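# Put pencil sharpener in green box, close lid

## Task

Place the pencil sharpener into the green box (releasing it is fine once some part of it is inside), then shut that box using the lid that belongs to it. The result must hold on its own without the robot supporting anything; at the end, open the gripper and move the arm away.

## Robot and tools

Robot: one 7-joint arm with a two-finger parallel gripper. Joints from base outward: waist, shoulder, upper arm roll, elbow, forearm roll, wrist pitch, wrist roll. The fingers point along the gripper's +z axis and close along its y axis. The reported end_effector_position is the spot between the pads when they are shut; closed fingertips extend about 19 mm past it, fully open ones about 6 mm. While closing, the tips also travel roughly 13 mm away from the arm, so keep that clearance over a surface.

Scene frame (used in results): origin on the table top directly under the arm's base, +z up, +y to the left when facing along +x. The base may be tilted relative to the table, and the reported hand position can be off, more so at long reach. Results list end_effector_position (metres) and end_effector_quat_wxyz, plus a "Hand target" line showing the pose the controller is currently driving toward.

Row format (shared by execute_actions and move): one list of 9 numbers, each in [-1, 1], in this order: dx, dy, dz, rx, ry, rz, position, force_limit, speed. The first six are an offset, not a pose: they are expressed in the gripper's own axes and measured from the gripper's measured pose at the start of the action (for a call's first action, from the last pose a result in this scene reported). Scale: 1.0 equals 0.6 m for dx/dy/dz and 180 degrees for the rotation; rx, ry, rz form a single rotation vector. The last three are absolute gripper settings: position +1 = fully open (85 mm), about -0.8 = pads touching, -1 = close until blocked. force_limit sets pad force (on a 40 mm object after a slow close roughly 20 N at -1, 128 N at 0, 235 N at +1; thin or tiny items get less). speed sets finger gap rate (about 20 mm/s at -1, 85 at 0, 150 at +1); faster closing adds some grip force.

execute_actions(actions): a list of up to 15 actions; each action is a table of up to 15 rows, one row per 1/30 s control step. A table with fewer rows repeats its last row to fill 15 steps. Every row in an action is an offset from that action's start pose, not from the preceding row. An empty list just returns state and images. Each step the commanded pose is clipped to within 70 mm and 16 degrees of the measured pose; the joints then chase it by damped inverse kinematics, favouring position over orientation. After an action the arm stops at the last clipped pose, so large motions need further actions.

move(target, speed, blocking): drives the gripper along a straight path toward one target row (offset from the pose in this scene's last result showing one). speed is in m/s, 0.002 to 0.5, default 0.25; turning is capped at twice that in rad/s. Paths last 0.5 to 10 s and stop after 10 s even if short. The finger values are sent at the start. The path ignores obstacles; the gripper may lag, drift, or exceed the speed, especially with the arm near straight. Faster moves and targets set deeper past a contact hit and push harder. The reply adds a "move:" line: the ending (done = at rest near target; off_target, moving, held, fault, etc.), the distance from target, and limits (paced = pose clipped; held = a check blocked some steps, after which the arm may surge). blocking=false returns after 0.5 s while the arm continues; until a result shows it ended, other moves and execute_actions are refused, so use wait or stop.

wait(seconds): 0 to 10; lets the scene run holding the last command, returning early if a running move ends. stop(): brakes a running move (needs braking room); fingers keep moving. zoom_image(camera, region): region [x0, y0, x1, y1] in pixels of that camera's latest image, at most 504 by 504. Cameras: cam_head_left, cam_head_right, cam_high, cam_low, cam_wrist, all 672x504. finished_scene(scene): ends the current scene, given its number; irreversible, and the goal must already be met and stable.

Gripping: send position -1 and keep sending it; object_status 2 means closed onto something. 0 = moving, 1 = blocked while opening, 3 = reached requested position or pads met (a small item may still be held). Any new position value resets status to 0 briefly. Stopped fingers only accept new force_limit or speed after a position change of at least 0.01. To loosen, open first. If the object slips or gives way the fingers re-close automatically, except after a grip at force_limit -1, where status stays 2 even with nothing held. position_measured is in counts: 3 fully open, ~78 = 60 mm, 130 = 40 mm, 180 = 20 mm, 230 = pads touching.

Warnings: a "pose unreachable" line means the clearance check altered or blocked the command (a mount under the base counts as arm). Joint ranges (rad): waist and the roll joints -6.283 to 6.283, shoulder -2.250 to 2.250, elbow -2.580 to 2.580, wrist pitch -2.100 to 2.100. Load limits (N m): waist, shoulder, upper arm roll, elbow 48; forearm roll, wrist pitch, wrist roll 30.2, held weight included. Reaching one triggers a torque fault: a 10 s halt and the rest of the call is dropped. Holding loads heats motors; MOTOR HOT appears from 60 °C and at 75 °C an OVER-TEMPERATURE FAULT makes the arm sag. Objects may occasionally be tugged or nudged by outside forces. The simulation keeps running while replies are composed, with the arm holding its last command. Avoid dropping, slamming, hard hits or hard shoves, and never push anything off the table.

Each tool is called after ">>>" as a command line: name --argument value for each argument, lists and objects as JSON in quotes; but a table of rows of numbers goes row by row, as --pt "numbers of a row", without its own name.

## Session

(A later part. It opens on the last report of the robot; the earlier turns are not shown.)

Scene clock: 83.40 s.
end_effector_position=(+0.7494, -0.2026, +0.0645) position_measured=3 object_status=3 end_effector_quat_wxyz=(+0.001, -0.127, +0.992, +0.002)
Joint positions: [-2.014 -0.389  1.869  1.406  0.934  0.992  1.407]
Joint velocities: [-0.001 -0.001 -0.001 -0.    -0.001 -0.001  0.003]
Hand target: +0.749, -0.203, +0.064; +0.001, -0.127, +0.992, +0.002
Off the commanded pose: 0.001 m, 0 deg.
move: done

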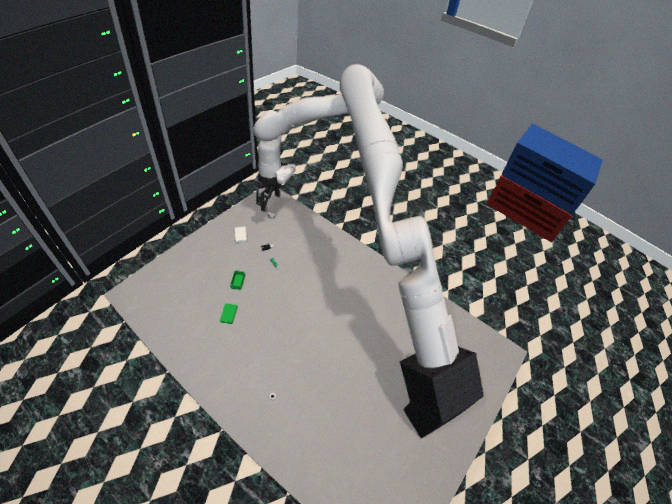

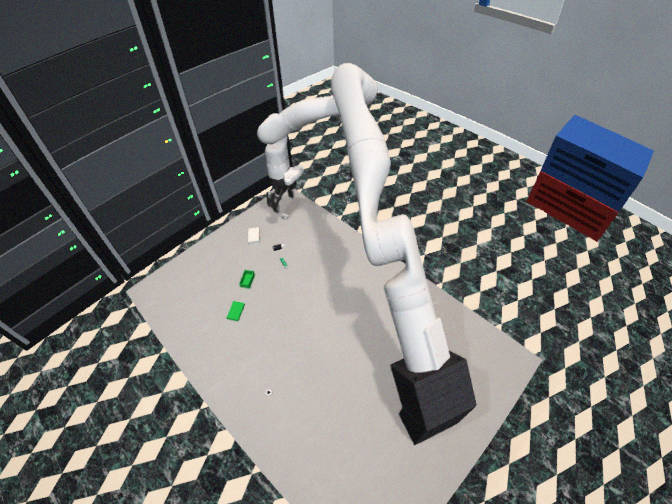

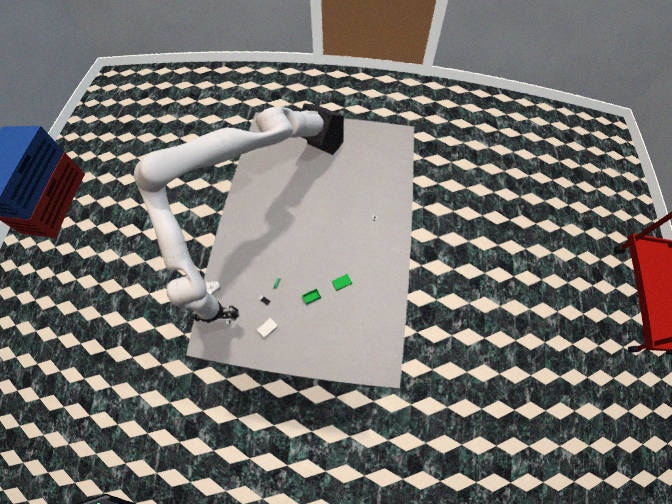

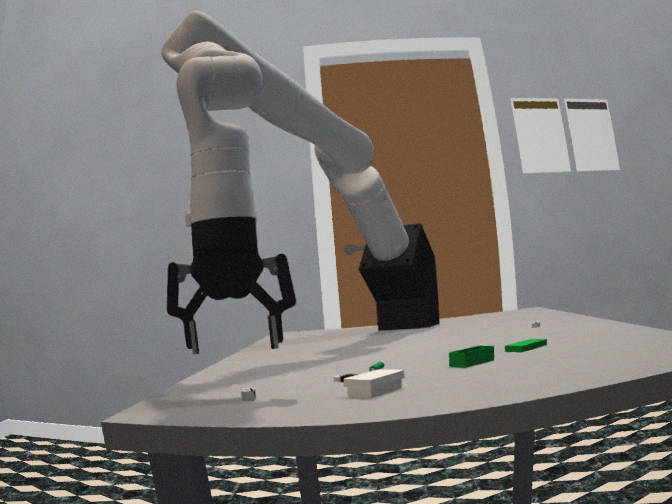

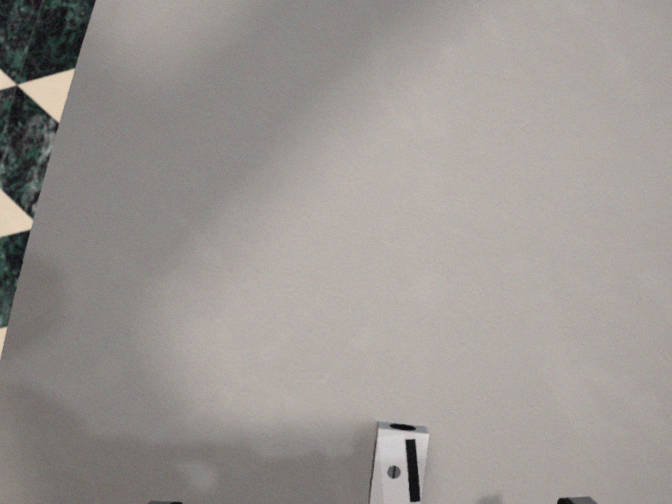

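>>> move --target '[0,0.015,0.072,0,0,0,1,0,0]' --speed 0.05

>>> execute_actions --actions '[[[0,0,0,0,0,0,-1,-0.6,-0.3]],[[0,0,0,0,0,0,-1,-0.6,-0.3]],[[0,0,0,0,0,0,-1,-0.6,-0.3]],[[0,0,0,0,0,0,-1,-0.6,-0.3]]]'

>>> move --target '[0,0,-0.12,0,0,0,-1,-0.6,-0.3]' --speed 0.1

Scene clock: 92.43 s.
end_effector_position=(+0.7472, -0.1942, +0.0214) position_measured=3 object_status=3 end_effector_quat_wxyz=(+0.001, -0.127, +0.992, +0.002)
Joint positions: [-2.108 -0.468  1.943  1.41   1.035  0.957  1.338]
Joint velocities: [-0.006 -0.002 -0.    -0.     0.002 -0.001 -0.003]
Hand target: +0.747, -0.194, +0.021; +0.001, -0.127, +0.992, +0.002
Off the commanded pose: 0.000 m, 0 deg.
move: done

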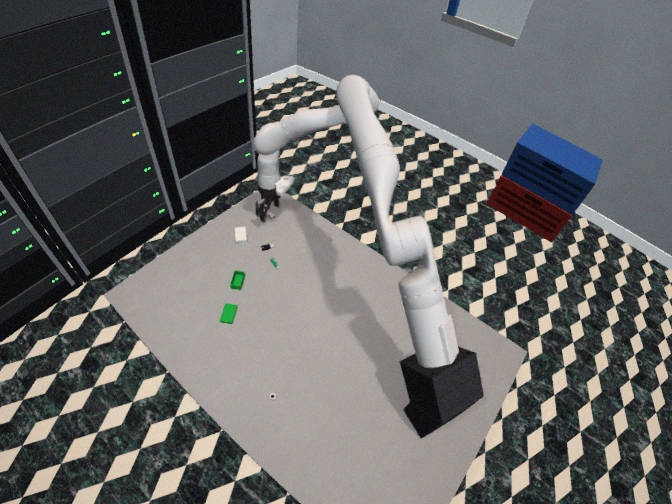

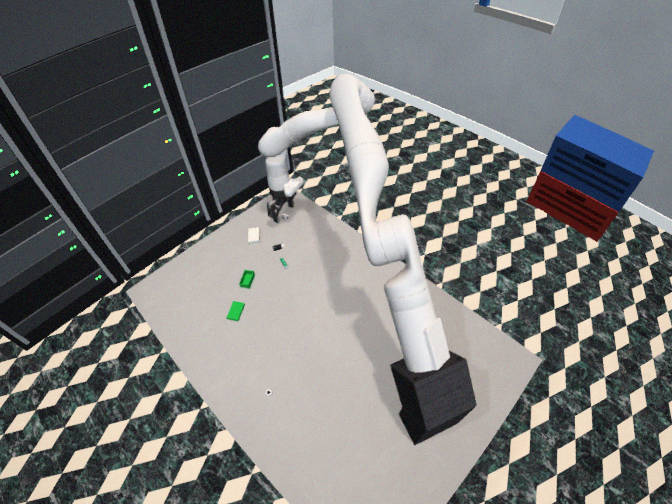

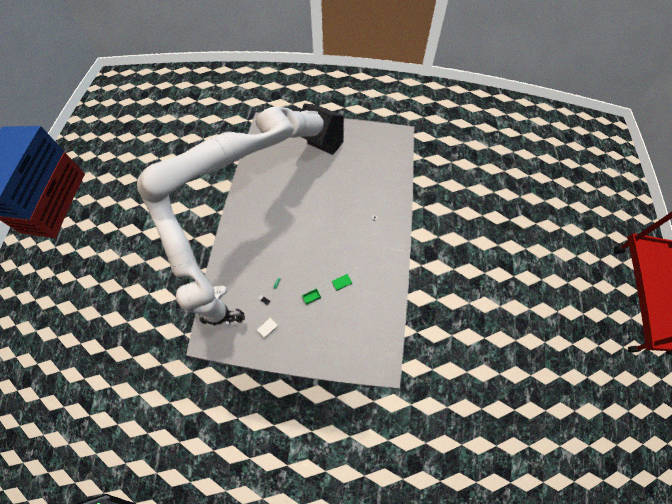

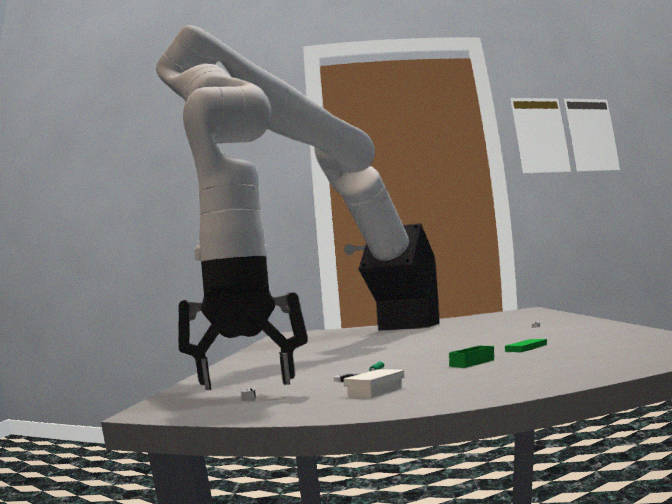

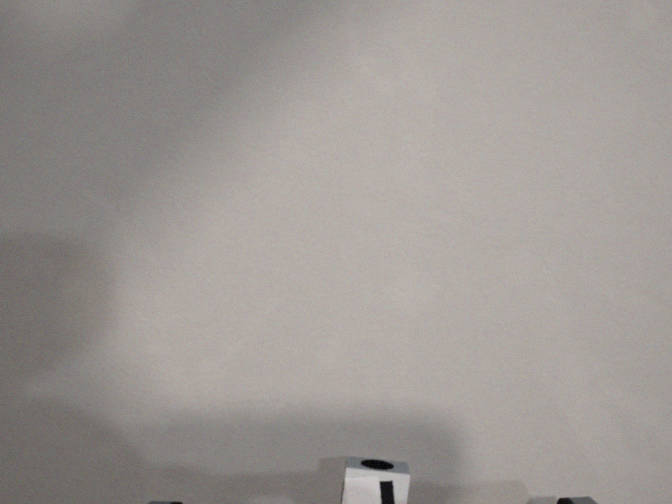

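Scene clock: 94.43 s.
end_effector_position=(+0.7473, -0.1941, +0.0216) position_measured=197 object_status=2 end_effector_quat_wxyz=(+0.001, -0.127, +0.992, +0.002)
Joint positions: [-2.108 -0.467  1.942  1.41   1.035  0.957  1.338]
Joint velocities: [ 0.  0. -0.  0. -0.  0.  0.]
Hand target: +0.747, -0.194, +0.022; +0.001, -0.127, +0.992, +0.002
Off the commanded pose: 0.000 m, 0 deg.

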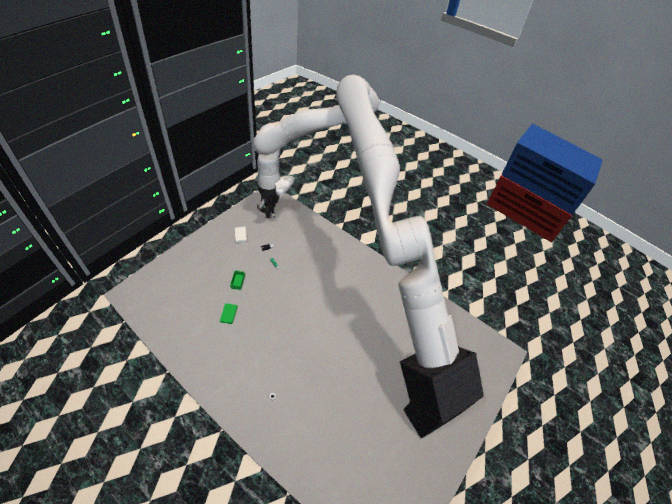

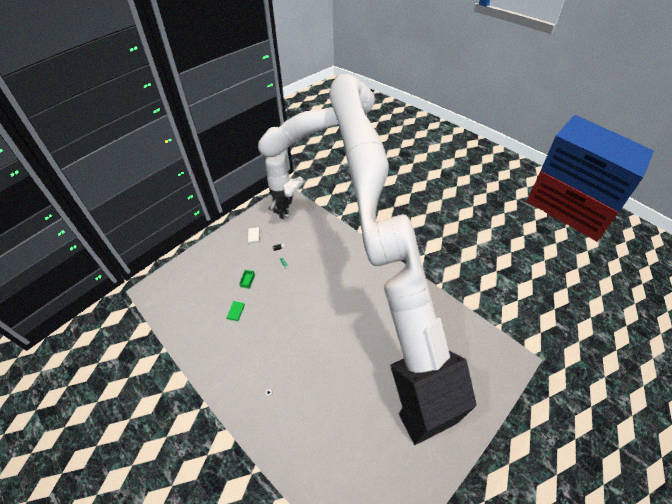

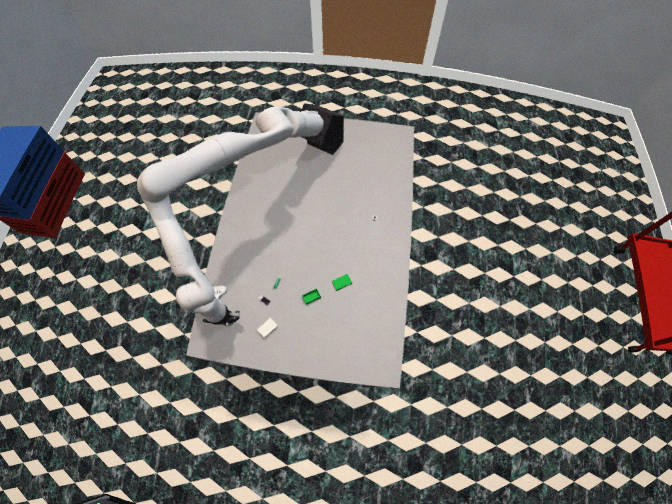

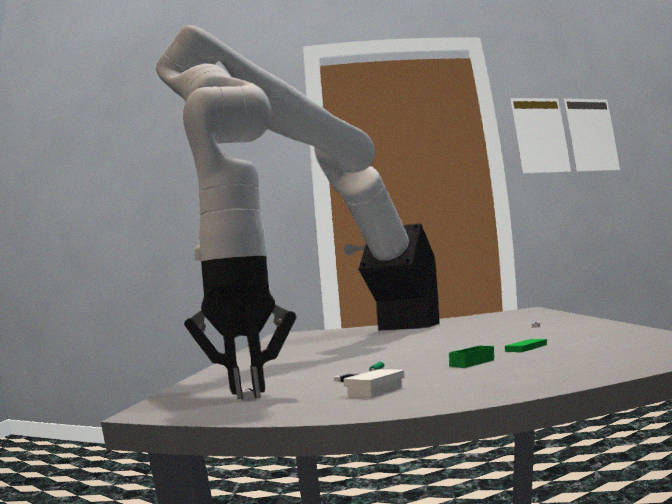

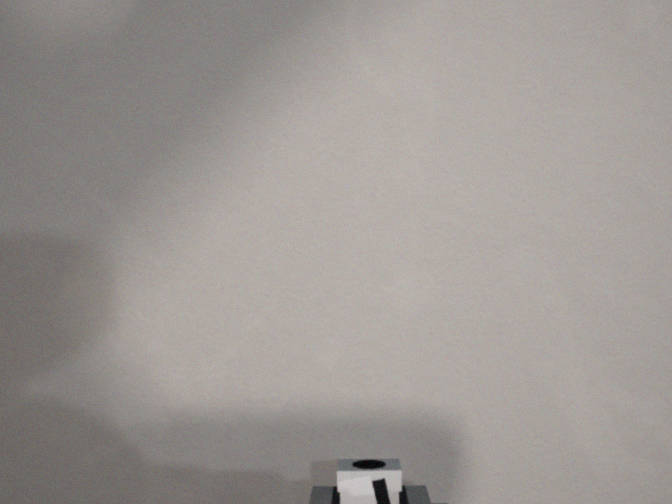

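Scene clock: 95.60 s.
end_effector_position=(+0.7471, -0.1940, +0.0935) position_measured=197 object_status=2 end_effector_quat_wxyz=(+0.001, -0.127, +0.992, +0.002)
Joint positions: [-1.963 -0.323  1.826  1.425  0.868  1.005  1.42 ]
Joint velocities: [ 0.004  0.001 -0.     0.    -0.001 -0.     0.001]
Hand target: +0.747, -0.194, +0.094; +0.001, -0.127, +0.992, +0.002
Off the commanded pose: 0.000 m, 0 deg.
move: done

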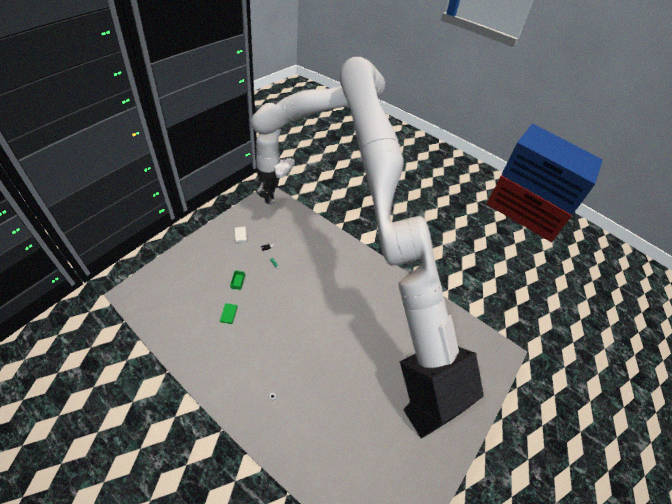

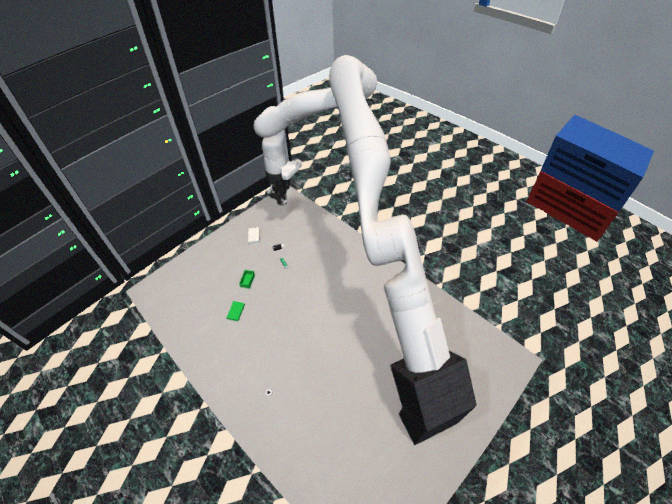

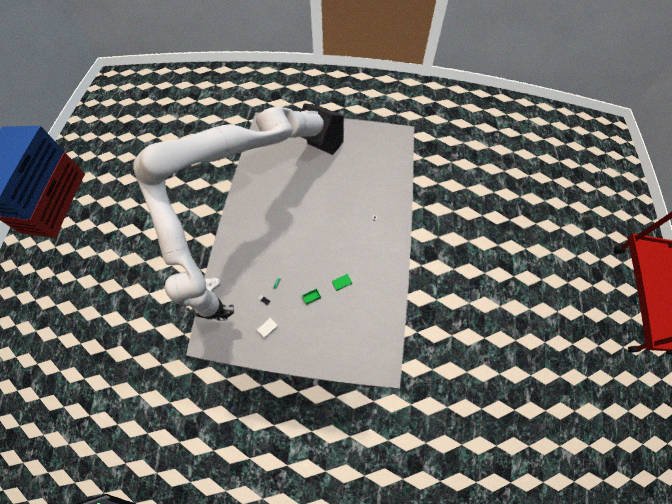

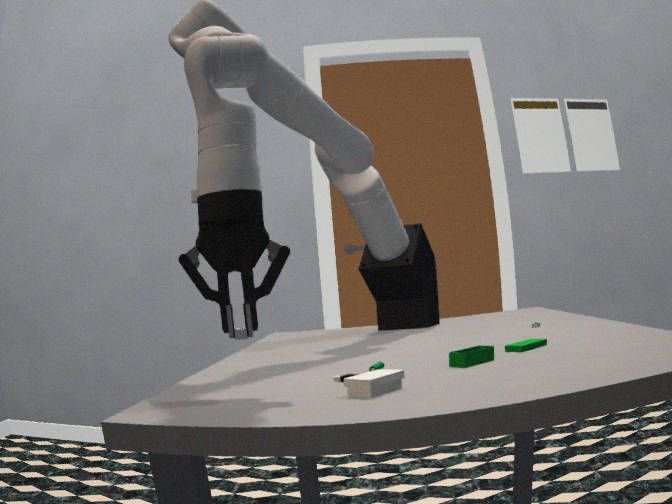

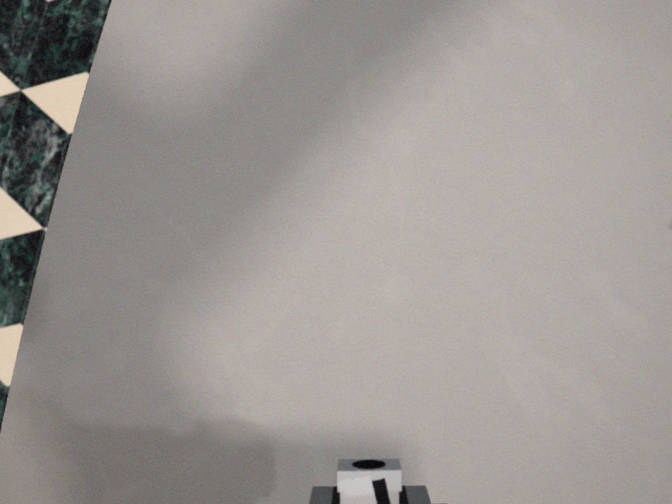

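>>> move --target '[0.097,0.49,0,0,0,0.39,-1,-0.6,-0.3]' --speed 0.2

>>> move --target '[0.005,0,0.075,0,0,0,-1,-0.6,-0.3]' --speed 0.04

Scene clock: 105.13 s.
end_effector_position=(+0.6161, +0.0741, +0.0938) position_measured=197 object_status=2 end_effector_quat_wxyz=(-0.000, +0.467, +0.884, +0.001)
Joint positions: [-2.791 -0.357  2.131  1.867  1.261  1.098 -0.783]
Joint velocities: [-0.011 -0.006 -0.005  0.001  0.003  0.003 -0.005]
Hand target: +0.616, +0.075, +0.094; -0.000, +0.467, +0.884, +0.001
Off the commanded pose: 0.002 m, 0 deg.
move: done

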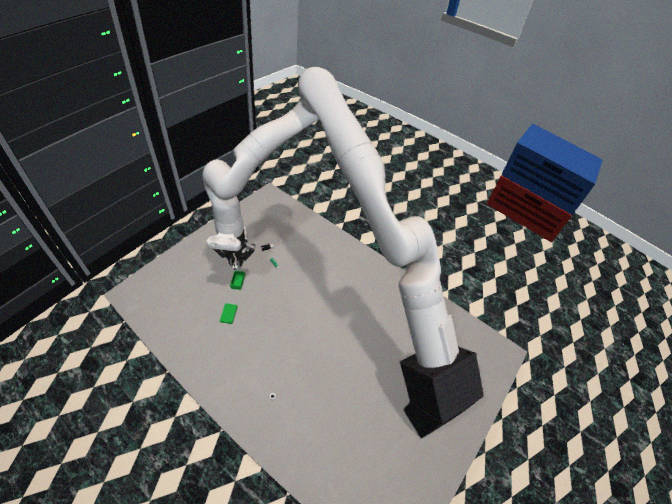

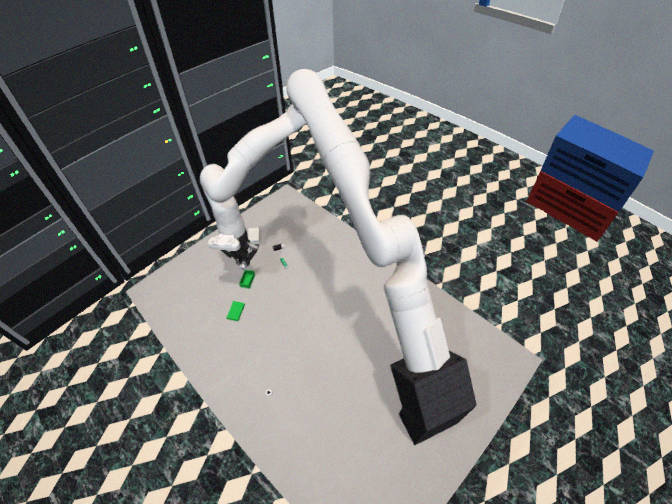

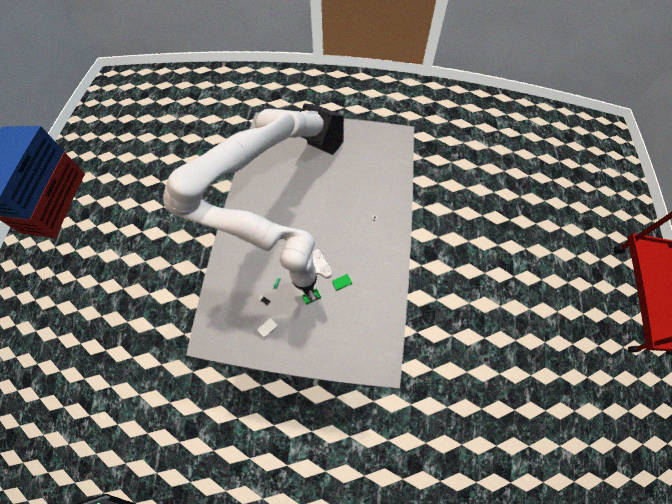

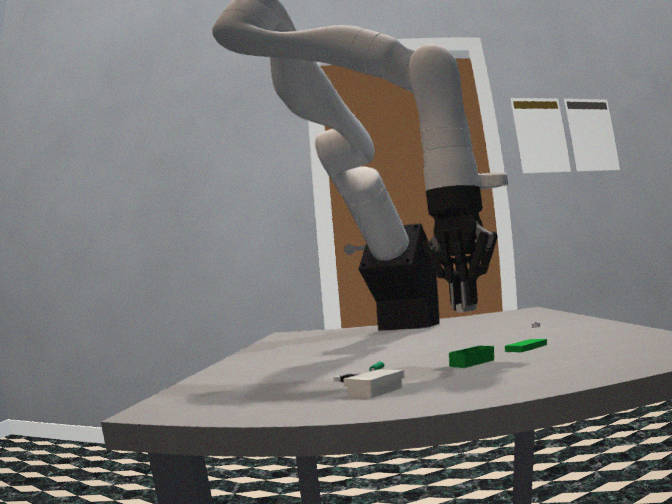

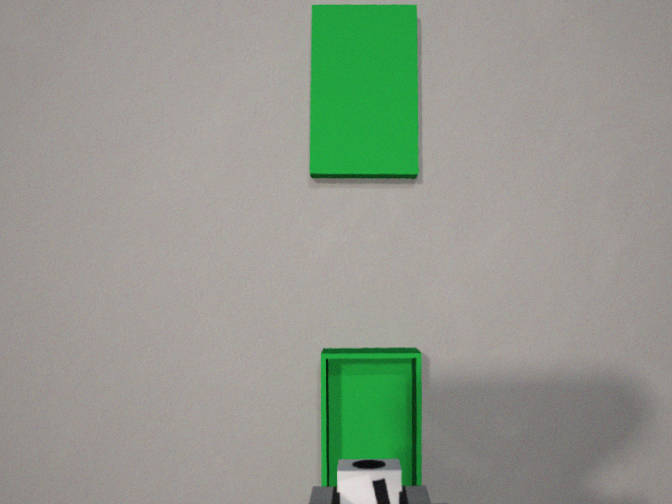

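Scene clock: 106.53 s.
end_effector_position=(+0.6146, +0.0765, +0.0490) position_measured=197 object_status=2 end_effector_quat_wxyz=(+0.000, +0.467, +0.884, +0.001)
Joint positions: [-2.804 -0.453  2.181  1.865  1.373  1.071 -0.84 ]
Joint velocities: [-0.002 -0.005  0.     0.     0.001  0.001 -0.002]
Hand target: +0.614, +0.077, +0.049; +0.000, +0.467, +0.884, +0.001
Off the commanded pose: 0.000 m, 0 deg.
move: done

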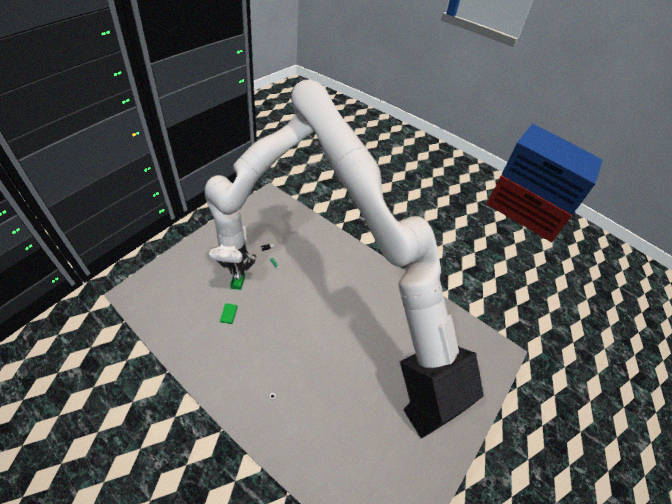

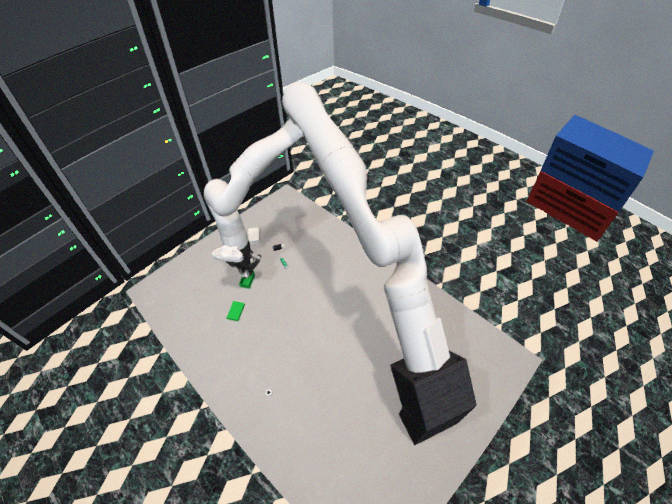

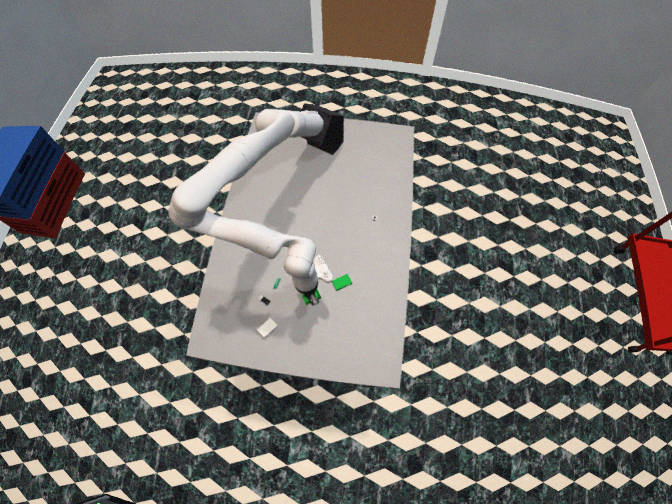

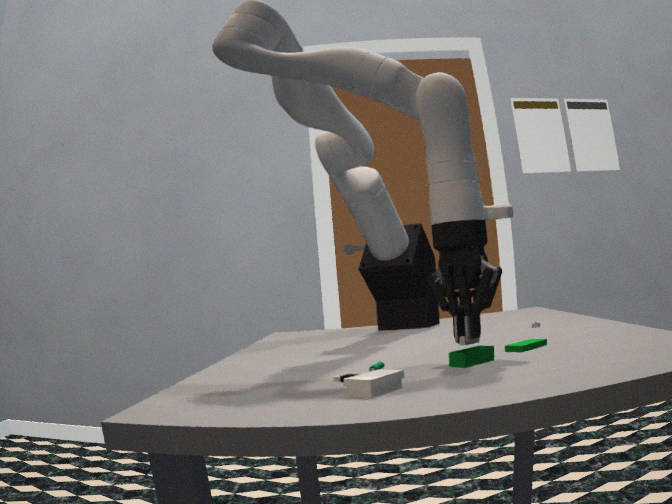

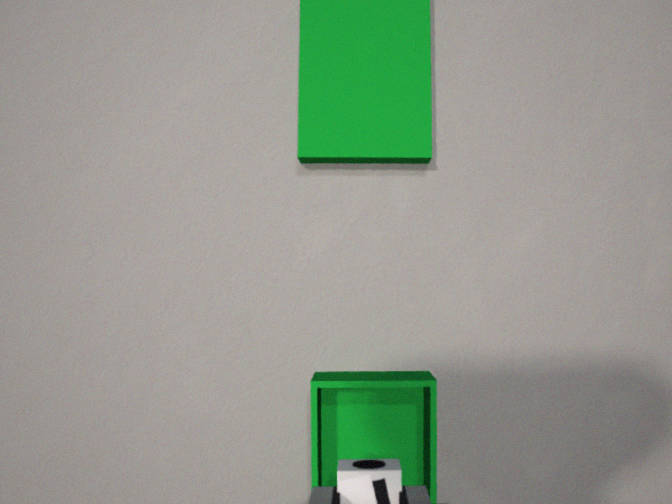

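Lower a bit more, release, rise.

>>> move --target '[0,0.002,0.017,0,0,0,-1,-0.6,-0.3]' --speed 0.02

>>> execute_actions --actions '[[[0,0,0,0,0,0,1,0,-0.7]],[[0,0,0,0,0,0,1,0,-0.7]],[[0,0,0,0,0,0,1,0,-0.7]],[[0,0,0,0,0,0,1,0,-0.7]]]'

>>> move --target '[0.1,0,-0.12,0,0,0,1,0,0]' --speed 0.12

Scene clock: 113.23 s.
end_effector_position=(+0.6157, +0.0771, +0.0389) position_measured=197 object_status=2 end_effector_quat_wxyz=(+0.000, +0.467, +0.884, +0.001)
Joint positions: [-2.806 -0.475  2.193  1.857  1.396  1.066 -0.847]
Joint velocities: [-0.001 -0.002  0.001 -0.     0.    -0.001  0.001]
Hand target: +0.616, +0.077, +0.039; +0.000, +0.467, +0.884, +0.001
Off the commanded pose: 0.000 m, 0 deg.
move: done

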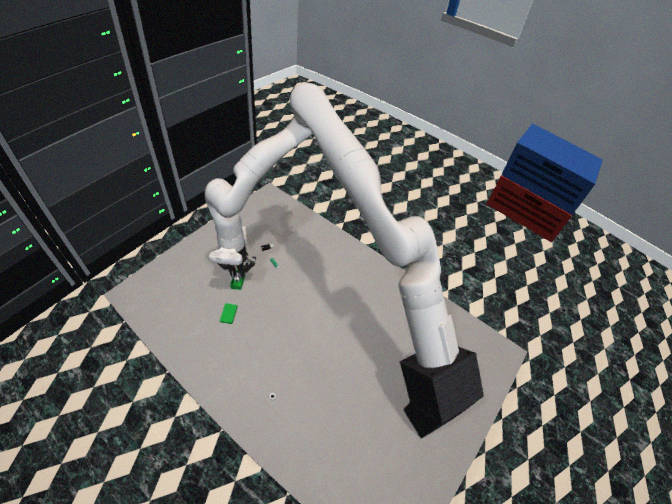

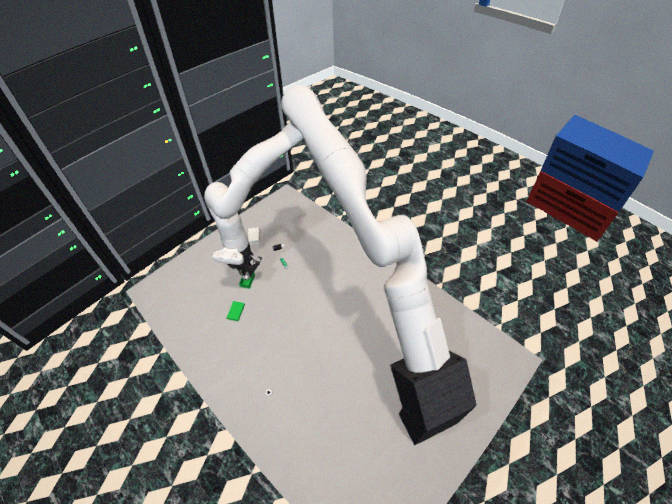

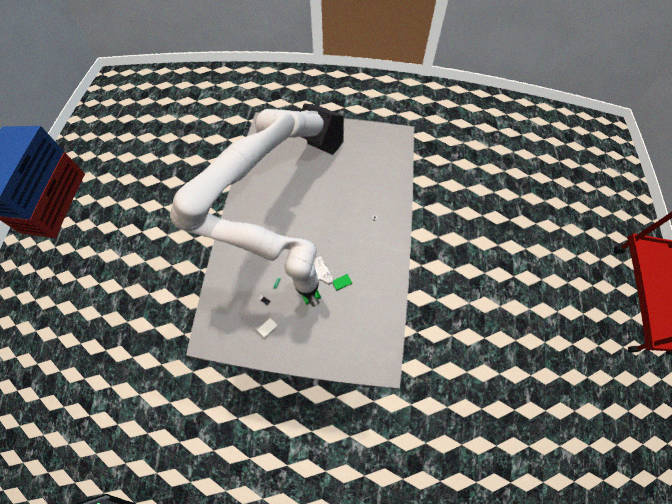

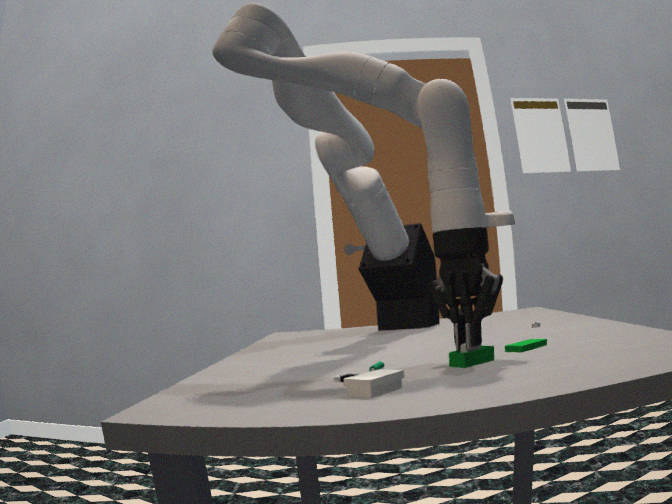

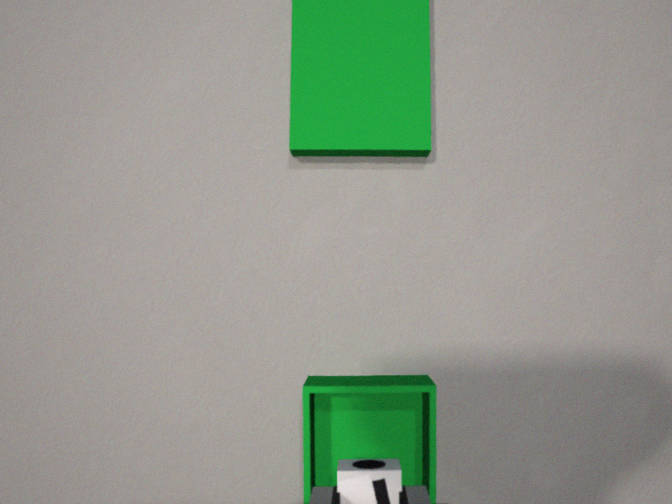

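Scene clock: 115.23 s.
end_effector_position=(+0.6158, +0.0771, +0.0389) position_measured=4 object_status=0 end_effector_quat_wxyz=(+0.000, +0.467, +0.884, +0.001)
Joint positions: [-2.806 -0.475  2.193  1.857  1.396  1.066 -0.847]
Joint velocities: [-0.    -0.001 -0.    -0.     0.     0.001  0.001]
Hand target: +0.616, +0.077, +0.039; +0.000, +0.467, +0.884, +0.001
Off the commanded pose: 0.000 m, 0 deg.

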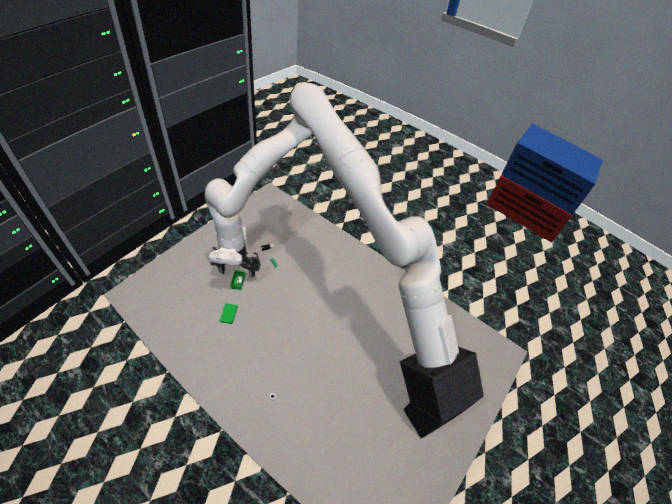

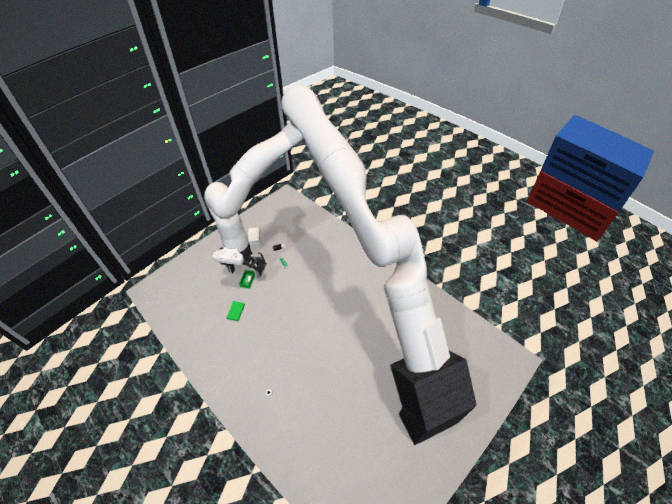

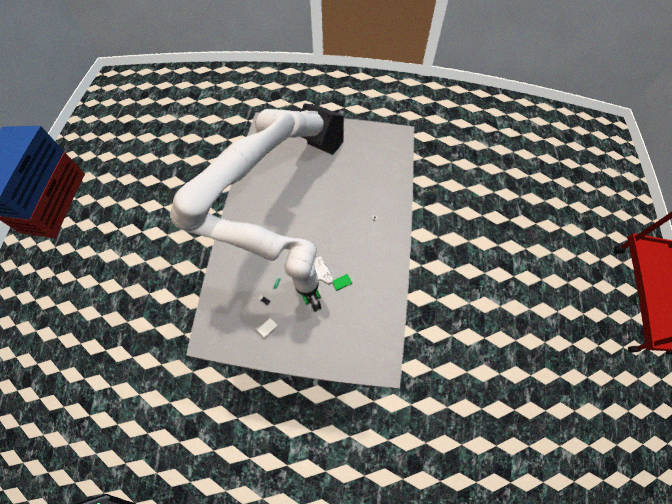

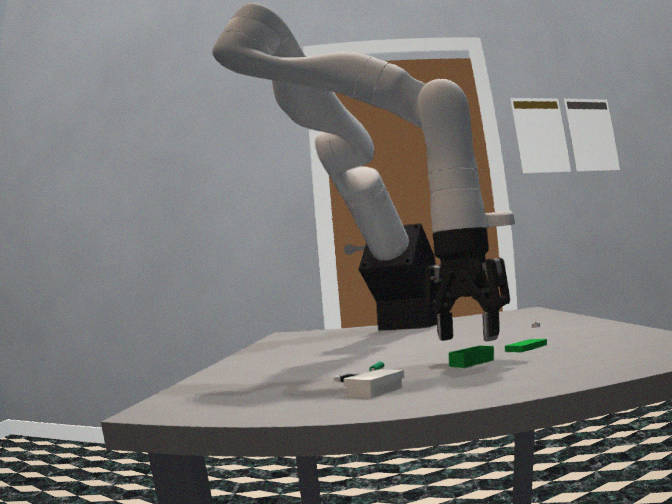

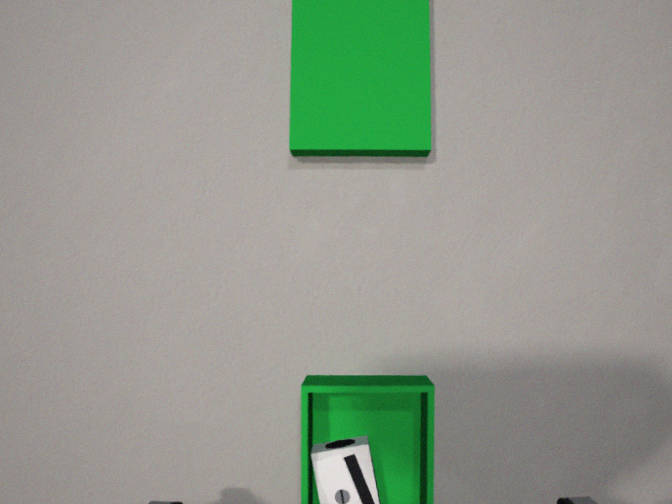

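Scene clock: 116.37 s.
end_effector_position=(+0.5816, +0.1261, +0.1106) position_measured=3 object_status=3 end_effector_quat_wxyz=(+0.000, +0.467, +0.884, +0.000)
Joint positions: [-2.974 -0.419  2.14   1.9    1.299  1.215 -0.964]
Joint velocities: [-0.006  0.    -0.003 -0.     0.     0.006 -0.004]
Hand target: +0.582, +0.126, +0.111; +0.000, +0.467, +0.884, +0.001
Off the commanded pose: 0.001 m, 0 deg.
move: done

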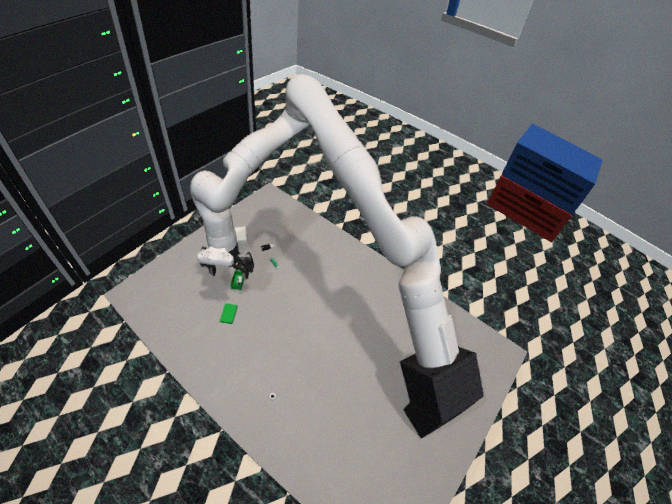

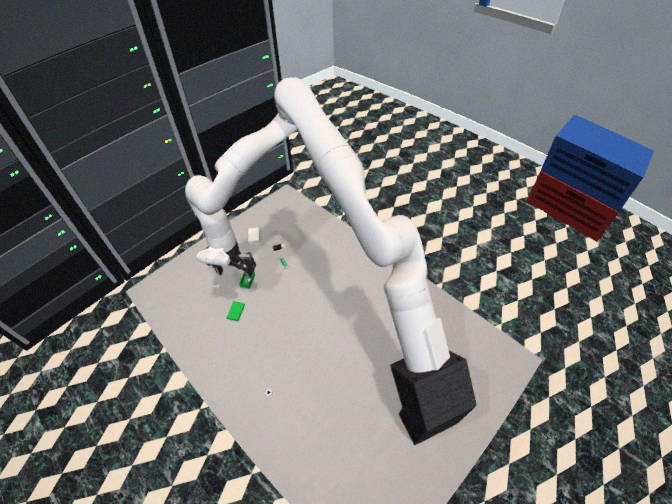

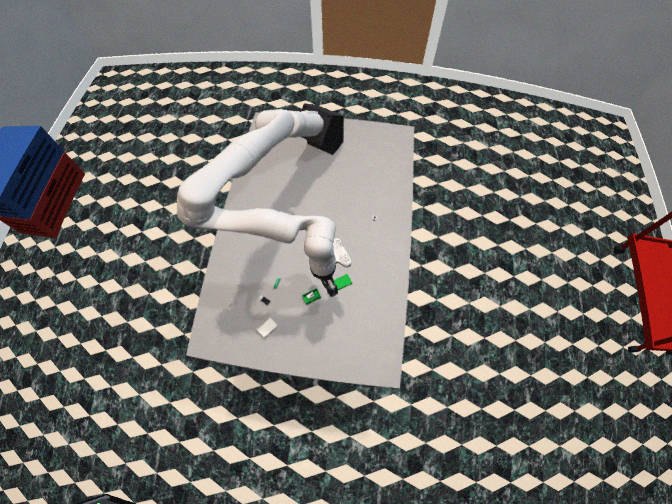

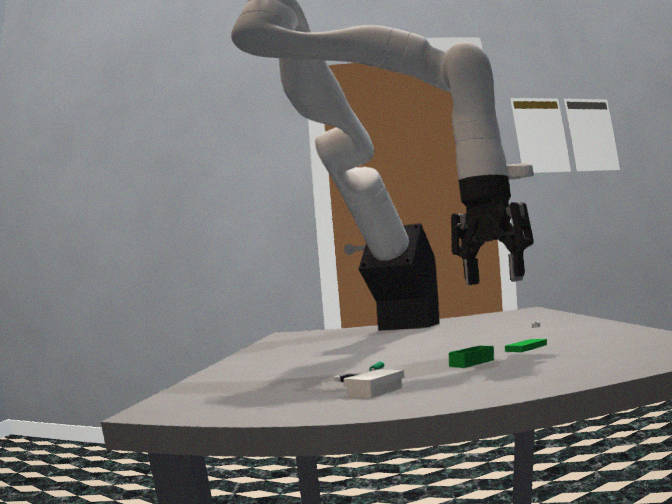

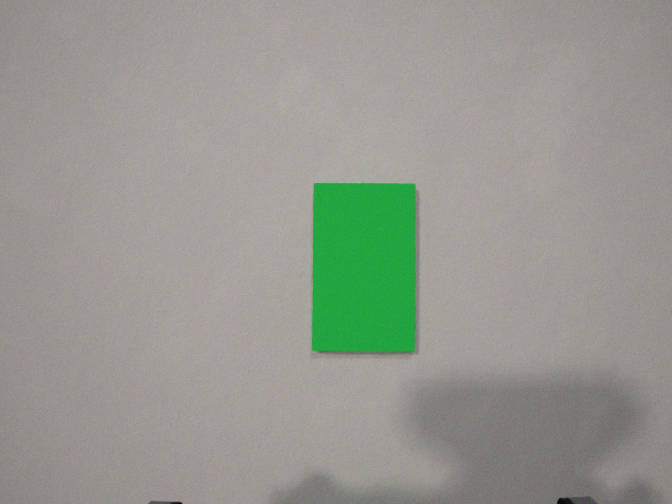

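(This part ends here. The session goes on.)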